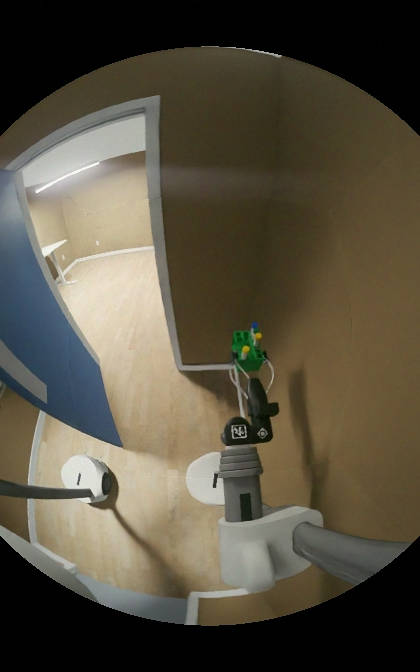

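>>> {"name": "execute_actions", "arguments": {
  "actions": [
    {"r2":{"base":{"translate_m":0.32}}}
  ],
  "cameras": []
}}

>>> {"name": "execute_actions", "arguments": {
  "actions": [
    {"r2":{"base":{"strafe_m":0.6},"pace":"slow"}}
  ],
  "cameras": ["r2_head_left_camera"]
}}

Scene clock: 157.47 s.
r1.base_odometry: x=-0.312 y=-3.609 heading=-2.115 (m, m, rad; r1's odometry frame)
r1.turned_by_wheels: +0.000 (rad since the last result)
r1.turned_by_imu: -0.001 (rad since the last result)
r1.base_tilt: forward=+0.2 right=-0.2 (deg)
r1.lidar_m: 0.55 1.11 0.78 0.72 0.78 1.05 1.08 1.18 1.31 0.99 0.90 0.37
r1.base_status: not commanded
r1.joint_positions: lift_m=+0.970 arm_m=+0.011 wrist_yaw_rad=-0.332 wrist_pitch_rad=-0.014 wrist_roll_rad=-0.017 gripper_m=-0.029
r1.joint_status: not commanded
r1.on_its_own: wrist_yaw_rad is off since a torque_fault, until you send "end_of_arm": "enable_torque" (your +0.000 is given up)
r1.motor_effort: lift_m=+21(21) arm_m=-5(5) wrist_yaw_rad=+1(0) wrist_pitch_rad=-3(3) wrist_roll_rad=-1(1) gripper_m=-19(18) wheel_0=-3(3) wheel_1=+1(1) wheel_2=+0(1) (%)
r1.hand_pose: x=+0.4260 y=-0.1766 z=+1.1519 quat_wxyz=(+0.986, -0.009, -0.005, -0.165) (m; r1's base frame)
r1.wrist_depth_mm: 699 459 330 165 209 189 1255 / 699 455 329 165 215 187 1281 / 707 449 327 164 215 187 1255 / 707 449 325 164 215 187 1255 / 691 445 327 164 215 187 1255 / 676 449 179 163 199 186 1255 / 683 150 329 157 213 181 1255
r2.base_odometry: x=+3.362 y=+2.745 heading=+1.080 (m, m, rad; r2's odometry frame)
r2.turned_by_wheels: +0.000 (rad since the last result)
r2.turned_by_imu: -0.003 (rad since the last result)
r2.base_tilt: forward=+0.2 right=-0.1 (deg)
r2.lidar_m: 0.43 0.72 0.95 0.75 0.89 1.63 1.15 0.37 0.27 0.25 0.25 0.36
r2.base_status: done
r2.joint_positions: lift_m=+0.880 arm_m=+0.011 wrist_yaw_rad=+0.000 wrist_pitch_rad=+0.023 wrist_roll_rad=-0.006 gripper_m=+0.020
r2.joint_status: not commanded
r2.motor_effort: lift_m=+19(19) arm_m=-4(4) wrist_yaw_rad=+1(1) wrist_pitch_rad=-9(9) wrist_roll_rad=+3(3) gripper_m=-20(21) wheel_0=+0(5) wheel_1=+0(6) wheel_2=+1(7) (%)
r2.hand_pose: x=+0.4700 y=-0.0874 z=+1.0516 quat_wxyz=(+1.000, -0.003, +0.011, +0.000) (m; r2's base frame)
r2.wrist_depth_mm: 466 462 466 462 466 375 263 / 466 473 462 473 466 377 264 / 466 469 469 473 469 379 265 / 473 477 477 296 477 382 266 / 477 473 217 172 195 384 270 / 484 488 177 171 173 172 270 / 480 484 484 - 484 394 259
pictures: none
No camera images: the call's "cameras" was empty. Leave "cameras" out to get every camera's image.

Scene clock: 164.60 s.
r1.base_odometry: x=-0.311 y=-3.609 heading=-2.114 (m, m, rad; r1's odometry frame)
r1.turned_by_wheels: +0.000 (rad since the last result)
r1.turned_by_imu: -0.002 (rad since the last result)
r1.base_tilt: forward=+0.2 right=-0.2 (deg)
r1.lidar_m: 0.49 1.09 0.77 0.74 0.81 1.08 1.08 1.17 1.34 1.28 0.40 0.32
r1.base_status: not commanded
r1.joint_positions: lift_m=+0.970 arm_m=+0.010 wrist_yaw_rad=-0.262 wrist_pitch_rad=-0.013 wrist_roll_rad=-0.017 gripper_m=-0.030
r1.joint_status: not commanded
r1.on_its_own: wrist_yaw_rad is off since a torque_fault, until you send "end_of_arm": "enable_torque" (your +0.000 is given up)
r1.motor_effort: lift_m=+22(21) arm_m=-2(5) wrist_yaw_rad=+1(0) wrist_pitch_rad=-6(5) wrist_roll_rad=-1(1) gripper_m=-8(17) wheel_0=+3(3) wheel_1=+1(1) wheel_2=-1(1) (%)
r1.hand_pose: x=+0.4372 y=-0.1593 z=+1.1518 quat_wxyz=(+0.991, -0.009, -0.005, -0.131) (m; r1's base frame)
r1.wrist_depth_mm: 820 512 329 145 187 159 1255 / 820 512 327 145 193 160 167 / 820 508 327 145 194 160 165 / 809 508 325 145 193 159 164 / 809 504 325 144 193 160 158 / 798 508 177 144 180 159 153 / 820 153 327 140 192 151 1205
r2.base_odometry: x=+2.833 y=+3.028 heading=+1.080 (m, m, rad; r2's odometry frame)
r2.turned_by_wheels: +0.000 (rad since the last result)
r2.turned_by_imu: +0.001 (rad since the last result)
r2.base_tilt: forward=+0.3 right=-0.1 (deg)
r2.lidar_m: 0.41 0.67 0.25 0.25 0.67 0.42 1.56 1.24 0.88 0.82 0.89 0.47
r2.base_status: done
r2.joint_positions: lift_m=+0.880 arm_m=+0.011 wrist_yaw_rad=+0.000 wrist_pitch_rad=+0.023 wrist_roll_rad=-0.006 gripper_m=+0.020
r2.joint_status: not commanded
r2.motor_effort: lift_m=+18(18) arm_m=-4(4) wrist_yaw_rad=+1(1) wrist_pitch_rad=-9(10) wrist_roll_rad=+4(3) gripper_m=-21(22) wheel_0=-3(6) wheel_1=+5(6) wheel_2=+1(2) (%)
r2.hand_pose: x=+0.4700 y=-0.0874 z=+1.0516 quat_wxyz=(+1.000, -0.003, +0.011, +0.000) (m; r2's base frame)
r2.wrist_depth_mm: - - - - - 449 455 / - - - - - 455 459 / - - - - - 455 459 / - - - 294 - 455 466 / - - 200 171 195 462 473 / - - 176 171 173 172 477 / - - - - - 469 477
pictures: r2_head_left_camera
Images, in order (width x height): r2_head_left_camera 420x672.

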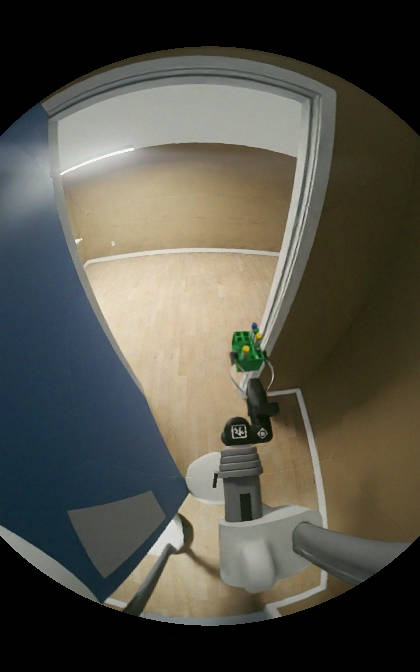

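>>> {"name": "execute_actions", "arguments": {
  "actions": [
    {"r2":{"base":{"translate_m":0.3},"joints":{"wrist_yaw_rad":0.25},"pace":"slow"}}
  ],
  "cameras": []
}}

>>> {"name": "execute_actions", "arguments": {
  "actions": [
    {"r2":{"base":{"strafe_m":0.1},"pace":"slow"}}
  ],
  "cameras": []
}}

>>> {"name": "execute_actions", "arguments": {
  "actions": [
    {"r2":{"base":{"translate_m":1.6},"joints":{"wrist_yaw_rad":0}}}
  ],
  "cameras": []
}}

>>> {"name": "execute_actions", "arguments": {
  "actions": [
    {"r2":{"base":{"rotate_rad":1.54}},"r1":{"joints":{"gripper_m":0.1}}}
  ],
  "cameras": []
}}

>>> {"name": "execute_actions", "arguments": {
  "actions": [
    {"r1":{"base":{"translate_m":-0.3}}}
  ],
  "cameras": ["r2_head_camera","r1_head_camera"]
}}

Scene clock: 171.27 s.
r1.base_odometry: x=-0.312 y=-3.609 heading=-2.114 (m, m, rad; r1's odometry frame)
r1.turned_by_wheels: +0.000 (rad since the last result)
r1.turned_by_imu: -0.002 (rad since the last result)
r1.base_tilt: forward=+0.3 right=-0.3 (deg)
r1.lidar_m: 0.49 1.08 0.80 0.73 0.79 1.08 1.08 1.18 1.35 1.27 0.82 0.36
r1.base_status: not commanded
r1.joint_positions: lift_m=+0.970 arm_m=+0.010 wrist_yaw_rad=-0.258 wrist_pitch_rad=-0.013 wrist_roll_rad=-0.017 gripper_m=-0.030
r1.joint_status: not commanded
r1.on_its_own: wrist_yaw_rad is off since a torque_fault, until you send "end_of_arm": "enable_torque" (your +0.000 is given up)
r1.motor_effort: lift_m=+21(21) arm_m=-2(2) wrist_yaw_rad=+0(0) wrist_pitch_rad=-6(6) wrist_roll_rad=-1(1) gripper_m=-18(19) wheel_0=+0(3) wheel_1=+1(1) wheel_2=+0(1) (%)
r1.hand_pose: x=+0.4379 y=-0.1581 z=+1.1517 quat_wxyz=(+0.992, -0.009, -0.005, -0.129) (m; r1's base frame)
r1.wrist_depth_mm: 820 521 334 144 187 163 691 / 809 517 334 145 198 164 165 / 831 512 332 144 199 164 163 / 809 508 334 144 198 164 163 / 820 512 332 144 198 164 163 / 809 512 179 144 182 164 296 / 820 152 332 142 196 155 691
r2.base_odometry: x=+2.975 y=+3.292 heading=+1.080 (m, m, rad; r2's odometry frame)
r2.turned_by_wheels: +0.000 (rad since the last result)
r2.turned_by_imu: -0.005 (rad since the last result)
r2.base_tilt: forward=+0.0 right=-0.2 (deg)
r2.lidar_m: 0.43 2.97 0.45 0.33 0.30 0.35 1.82 1.25 0.89 0.82 0.56 0.46
r2.base_status: done
r2.joint_positions: lift_m=+0.880 arm_m=+0.011 wrist_yaw_rad=+0.250 wrist_pitch_rad=+0.023 wrist_roll_rad=-0.006 gripper_m=+0.020
r2.joint_status: all done
r2.motor_effort: lift_m=+19(19) arm_m=-3(4) wrist_yaw_rad=+0(6) wrist_pitch_rad=-9(9) wrist_roll_rad=+3(3) gripper_m=-21(22) wheel_0=+0(5) wheel_1=+1(4) wheel_2=-1(5) (%)
r2.hand_pose: x=+0.4826 y=-0.0134 z=+1.0516 quat_wxyz=(+0.992, -0.004, +0.011, +0.125) (m; r2's base frame)
r2.wrist_depth_mm: - - - - - - - / - - - - - - - / - - - - - - - / - - - - - - - / - - 216 171 194 - - / - - 176 171 172 173 - / - - - - - - -
pictures: none
No camera images: the call's "cameras" was empty. Leave "cameras" out to get every camera's image.

Scene clock: 173.40 s.
r1.base_odometry: x=-0.312 y=-3.609 heading=-2.114 (m, m, rad; r1's odometry frame)
r1.turned_by_wheels: +0.000 (rad since the last result)
r1.turned_by_imu: -0.001 (rad since the last result)
r1.base_tilt: forward=+0.2 right=-0.3 (deg)
r1.lidar_m: 0.51 1.08 0.77 0.72 0.78 1.08 1.06 1.20 1.34 1.27 1.34 0.35
r1.base_status: not commanded
r1.joint_positions: lift_m=+0.970 arm_m=+0.010 wrist_yaw_rad=-0.258 wrist_pitch_rad=-0.013 wrist_roll_rad=-0.017 gripper_m=-0.030
r1.joint_status: not commanded
r1.on_its_own: wrist_yaw_rad is off since a torque_fault, until you send "end_of_arm": "enable_torque" (your +0.000 is given up)
r1.motor_effort: lift_m=+22(21) arm_m=-2(2) wrist_yaw_rad=-1(0) wrist_pitch_rad=-5(5) wrist_roll_rad=-1(1) gripper_m=-21(15) wheel_0=+1(1) wheel_1=+1(1) wheel_2=+0(1) (%)
r1.hand_pose: x=+0.4379 y=-0.1581 z=+1.1517 quat_wxyz=(+0.992, -0.009, -0.005, -0.129) (m; r1's base frame)
r1.wrist_depth_mm: 820 517 338 145 187 164 691 / 809 512 334 144 199 163 165 / 809 508 332 144 198 165 163 / 809 508 332 144 198 165 163 / 820 512 334 144 198 164 163 / 820 512 180 144 181 163 683 / 831 151 334 142 197 155 683
r2.base_odometry: x=+2.886 y=+3.339 heading=+1.080 (m, m, rad; r2's odometry frame)
r2.turned_by_wheels: +0.000 (rad since the last result)
r2.turned_by_imu: +0.000 (rad since the last result)
r2.base_tilt: forward=+0.3 right=-0.1 (deg)
r2.lidar_m: 0.42 2.98 0.33 0.25 0.25 0.25 0.36 1.40 0.98 0.93 0.56 0.54
r2.base_status: done
r2.joint_positions: lift_m=+0.880 arm_m=+0.011 wrist_yaw_rad=+0.250 wrist_pitch_rad=+0.023 wrist_roll_rad=-0.006 gripper_m=+0.020
r2.joint_status: not commanded
r2.motor_effort: lift_m=+19(19) arm_m=-4(4) wrist_yaw_rad=+2(0) wrist_pitch_rad=-9(9) wrist_roll_rad=+4(3) gripper_m=-24(23) wheel_0=+1(0) wheel_1=+0(5) wheel_2=+0(1) (%)
r2.hand_pose: x=+0.4826 y=-0.0134 z=+1.0516 quat_wxyz=(+0.992, -0.004, +0.011, +0.125) (m; r2's base frame)
r2.wrist_depth_mm: - - - - - - - / - - - - - - - / - - - - - - - / - - - 294 - - - / - - 216 171 195 - - / - - 177 171 173 172 - / - - - - - - -
pictures: none
No camera images: the call's "cameras" was empty. Leave "cameras" out to get every camera's image.

Scene clock: 180.20 s.
r1.base_odometry: x=-0.312 y=-3.609 heading=-2.114 (m, m, rad; r1's odometry frame)
r1.turned_by_wheels: +0.000 (rad since the last result)
r1.turned_by_imu: -0.002 (rad since the last result)
r1.base_tilt: forward=+0.2 right=-0.2 (deg)
r1.lidar_m: 0.51 1.09 0.78 0.72 0.77 1.08 1.08 1.16 1.33 1.28 1.33 0.34
r1.base_status: not commanded
r1.joint_positions: lift_m=+0.970 arm_m=+0.010 wrist_yaw_rad=-0.258 wrist_pitch_rad=-0.013 wrist_roll_rad=-0.017 gripper_m=-0.030
r1.joint_status: not commanded
r1.on_its_own: wrist_yaw_rad is off since a torque_fault, until you send "end_of_arm": "enable_torque" (your +0.000 is given up)
r1.motor_effort: lift_m=+21(21) arm_m=-2(2) wrist_yaw_rad=+0(0) wrist_pitch_rad=-6(6) wrist_roll_rad=-1(1) gripper_m=-18(19) wheel_0=+1(0) wheel_1=+1(1) wheel_2=-1(0) (%)
r1.hand_pose: x=+0.4379 y=-0.1581 z=+1.1517 quat_wxyz=(+0.992, -0.009, -0.005, -0.129) (m; r1's base frame)
r1.wrist_depth_mm: 809 521 334 145 187 164 683 / 820 517 334 144 198 163 165 / 820 512 334 144 198 164 164 / 798 508 332 144 198 164 164 / 809 508 334 144 197 164 163 / 820 517 179 143 182 163 683 / 809 152 330 142 198 155 683
r2.base_odometry: x=+3.641 y=+4.750 heading=+1.080 (m, m, rad; r2's odometry frame)
r2.turned_by_wheels: +0.000 (rad since the last result)
r2.turned_by_imu: -0.012 (rad since the last result)
r2.base_tilt: forward=+0.2 right=+0.0 (deg)
r2.lidar_m: 0.40 2.12 2.05 1.96 1.56 1.20 1.46 1.11 1.47 1.95 2.00 0.48
r2.base_status: done
r2.joint_positions: lift_m=+0.880 arm_m=+0.011 wrist_yaw_rad=+0.000 wrist_pitch_rad=+0.023 wrist_roll_rad=-0.006 gripper_m=+0.020
r2.joint_status: all done
r2.motor_effort: lift_m=+19(19) arm_m=-4(4) wrist_yaw_rad=+0(9) wrist_pitch_rad=-9(9) wrist_roll_rad=+3(3) gripper_m=-25(22) wheel_0=+0(5) wheel_1=+0(5) wheel_2=+2(8) (%)
r2.hand_pose: x=+0.4700 y=-0.0874 z=+1.0516 quat_wxyz=(+1.000, -0.003, +0.011, +0.000) (m; r2's base frame)
r2.wrist_depth_mm: 1808 1756 1808 1808 1863 1808 1808 / 1808 1921 1863 1863 1808 1808 1756 / 1808 1863 1921 1863 1808 1863 1863 / 1808 1863 1863 294 1863 1863 1863 / 1808 1863 199 171 194 1921 1921 / 1921 1863 177 172 173 172 1921 / 1863 1863 1863 - 1863 1921 1863
pictures: none
No camera images: the call's "cameras" was empty. Leave "cameras" out to get every camera's image.

Scene clock: 184.20 s.
r1.base_odometry: x=-0.312 y=-3.609 heading=-2.114 (m, m, rad; r1's odometry frame)
r1.turned_by_wheels: +0.000 (rad since the last result)
r1.turned_by_imu: -0.001 (rad since the last result)
r1.base_tilt: forward=+0.2 right=-0.3 (deg)
r1.lidar_m: 0.68 1.05 0.78 0.73 0.78 1.08 1.07 1.16 1.34 1.25 1.33 0.47
r1.base_status: not commanded
r1.joint_positions: lift_m=+0.970 arm_m=+0.010 wrist_yaw_rad=-0.371 wrist_pitch_rad=-0.013 wrist_roll_rad=-0.017 gripper_m=+0.100
r1.joint_status: all done
r1.on_its_own: wrist_yaw_rad is off since a torque_fault, until you send "end_of_arm": "enable_torque" (your +0.000 is given up)
r1.motor_effort: lift_m=+21(21) arm_m=-2(2) wrist_yaw_rad=-1(0) wrist_pitch_rad=-5(5) wrist_roll_rad=-1(1) gripper_m=+0(13) wheel_0=-3(3) wheel_1=+1(1) wheel_2=+1(2) (%)
r1.hand_pose: x=+0.4183 y=-0.1861 z=+1.1518 quat_wxyz=(+0.983, -0.010, -0.005, -0.185) (m; r1's base frame)
r1.wrist_depth_mm: 691 554 462 402 347 317 1229 / 683 554 462 399 296 317 1229 / 691 559 462 399 334 317 1255 / 683 554 466 399 332 319 1255 / 691 559 459 399 334 315 1229 / 668 559 436 394 200 315 1229 / 676 530 462 150 332 307 1229
r2.base_odometry: x=+3.641 y=+4.750 heading=+2.620 (m, m, rad; r2's odometry frame)
r2.turned_by_wheels: +1.540 (rad since the last result)
r2.turned_by_imu: +1.571 (rad since the last result)
r2.base_tilt: forward=+0.1 right=-0.2 (deg)
r2.lidar_m: 0.41 1.59 1.19 1.40 1.10 1.45 1.94 2.00 2.17 2.04 2.10 2.07
r2.base_status: done
r2.joint_positions: lift_m=+0.880 arm_m=+0.011 wrist_yaw_rad=+0.000 wrist_pitch_rad=+0.023 wrist_roll_rad=-0.005 gripper_m=+0.020
r2.joint_status: not commanded
r2.motor_effort: lift_m=+19(19) arm_m=-4(4) wrist_yaw_rad=+1(1) wrist_pitch_rad=-9(9) wrist_roll_rad=+3(3) gripper_m=-22(24) wheel_0=+0(7) wheel_1=-1(5) wheel_2=+0(7) (%)
r2.hand_pose: x=+0.4700 y=-0.0874 z=+1.0516 quat_wxyz=(+1.000, -0.003, +0.011, +0.000) (m; r2's base frame)
r2.wrist_depth_mm: 1756 - - - - - - / 1756 - - - - - - / 1808 - - - - - - / 1756 - - 293 - - - / 1661 - 199 171 193 - - / 1661 - 176 171 173 173 - / 1708 - - - - - -
pictures: none
No camera images: the call's "cameras" was empty. Leave "cameras" out to get every camera's image.

Scene clock: 186.67 s.
r1.base_odometry: x=-0.156 y=-3.352 heading=-2.115 (m, m, rad; r1's odometry frame)
r1.turned_by_wheels: +0.000 (rad since the last result)
r1.turned_by_imu: +0.000 (rad since the last result)
r1.base_tilt: forward=+0.2 right=-0.3 (deg)
r1.lidar_m: 1.37 1.08 0.79 0.73 0.79 0.78 0.81 0.87 1.11 1.27 1.34 1.38
r1.base_status: done
r1.joint_positions: lift_m=+0.970 arm_m=+0.010 wrist_yaw_rad=-0.371 wrist_pitch_rad=-0.013 wrist_roll_rad=-0.017 gripper_m=+0.100
r1.joint_status: not commanded
r1.on_its_own: wrist_yaw_rad is off since a torque_fault, until you send "end_of_arm": "enable_torque" (your +0.000 is given up)
r1.motor_effort: lift_m=+21(21) arm_m=-2(2) wrist_yaw_rad=+0(0) wrist_pitch_rad=-5(5) wrist_roll_rad=-1(0) gripper_m=+0(2) wheel_0=+0(5) wheel_1=+0(1) wheel_2=-2(8) (%)
r1.hand_pose: x=+0.4183 y=-0.1861 z=+1.1518 quat_wxyz=(+0.983, -0.010, -0.005, -0.185) (m; r1's base frame)
r1.wrist_depth_mm: 1098 1118 1182 1229 1576 1499 1229 / 1060 1118 1205 1281 1537 1576 1229 / 1042 1098 1160 1255 1537 1537 1229 / 1060 1118 1205 1229 1537 1576 1229 / 1060 1118 1182 1229 1537 1537 1229 / 1078 1078 1160 1229 200 1537 1255 / 1078 1098 1160 150 1499 1430 1255
r2.base_odometry: x=+3.641 y=+4.750 heading=+2.620 (m, m, rad; r2's odometry frame)
r2.turned_by_wheels: +0.000 (rad since the last result)
r2.turned_by_imu: -0.001 (rad since the last result)
r2.base_tilt: forward=+0.4 right=-0.1 (deg)
r2.lidar_m: 0.41 1.58 1.20 1.20 1.11 1.48 1.93 2.01 2.15 2.02 2.08 0.48
r2.base_status: not commanded
r2.joint_positions: lift_m=+0.880 arm_m=+0.011 wrist_yaw_rad=+0.000 wrist_pitch_rad=+0.023 wrist_roll_rad=-0.005 gripper_m=+0.020
r2.joint_status: not commanded
r2.motor_effort: lift_m=+19(19) arm_m=-3(4) wrist_yaw_rad=+1(2) wrist_pitch_rad=-8(9) wrist_roll_rad=+3(4) gripper_m=-21(18) wheel_0=+0(0) wheel_1=-1(1) wheel_2=+0(0) (%)
r2.hand_pose: x=+0.4700 y=-0.0874 z=+1.0516 quat_wxyz=(+1.000, -0.003, +0.011, +0.000) (m; r2's base frame)
r2.wrist_depth_mm: 1808 - - - - - - / 1708 - - - - - - / 1756 - - - - - - / 1708 - - 294 - - - / 1661 - 200 171 195 - - / 1708 - 177 171 173 172 - / 1756 - - - - - -
pictures: r1_head_camera, r2_head_camera
Images, in order (width x height): r1_head_camera 420x560, r2_head_camera 420x560.

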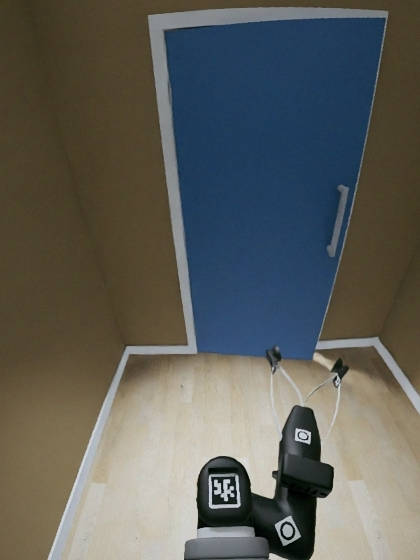

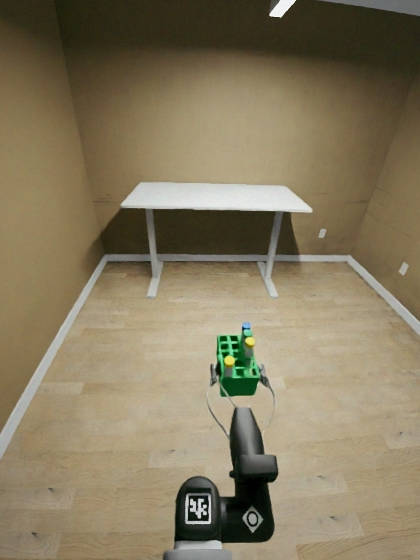

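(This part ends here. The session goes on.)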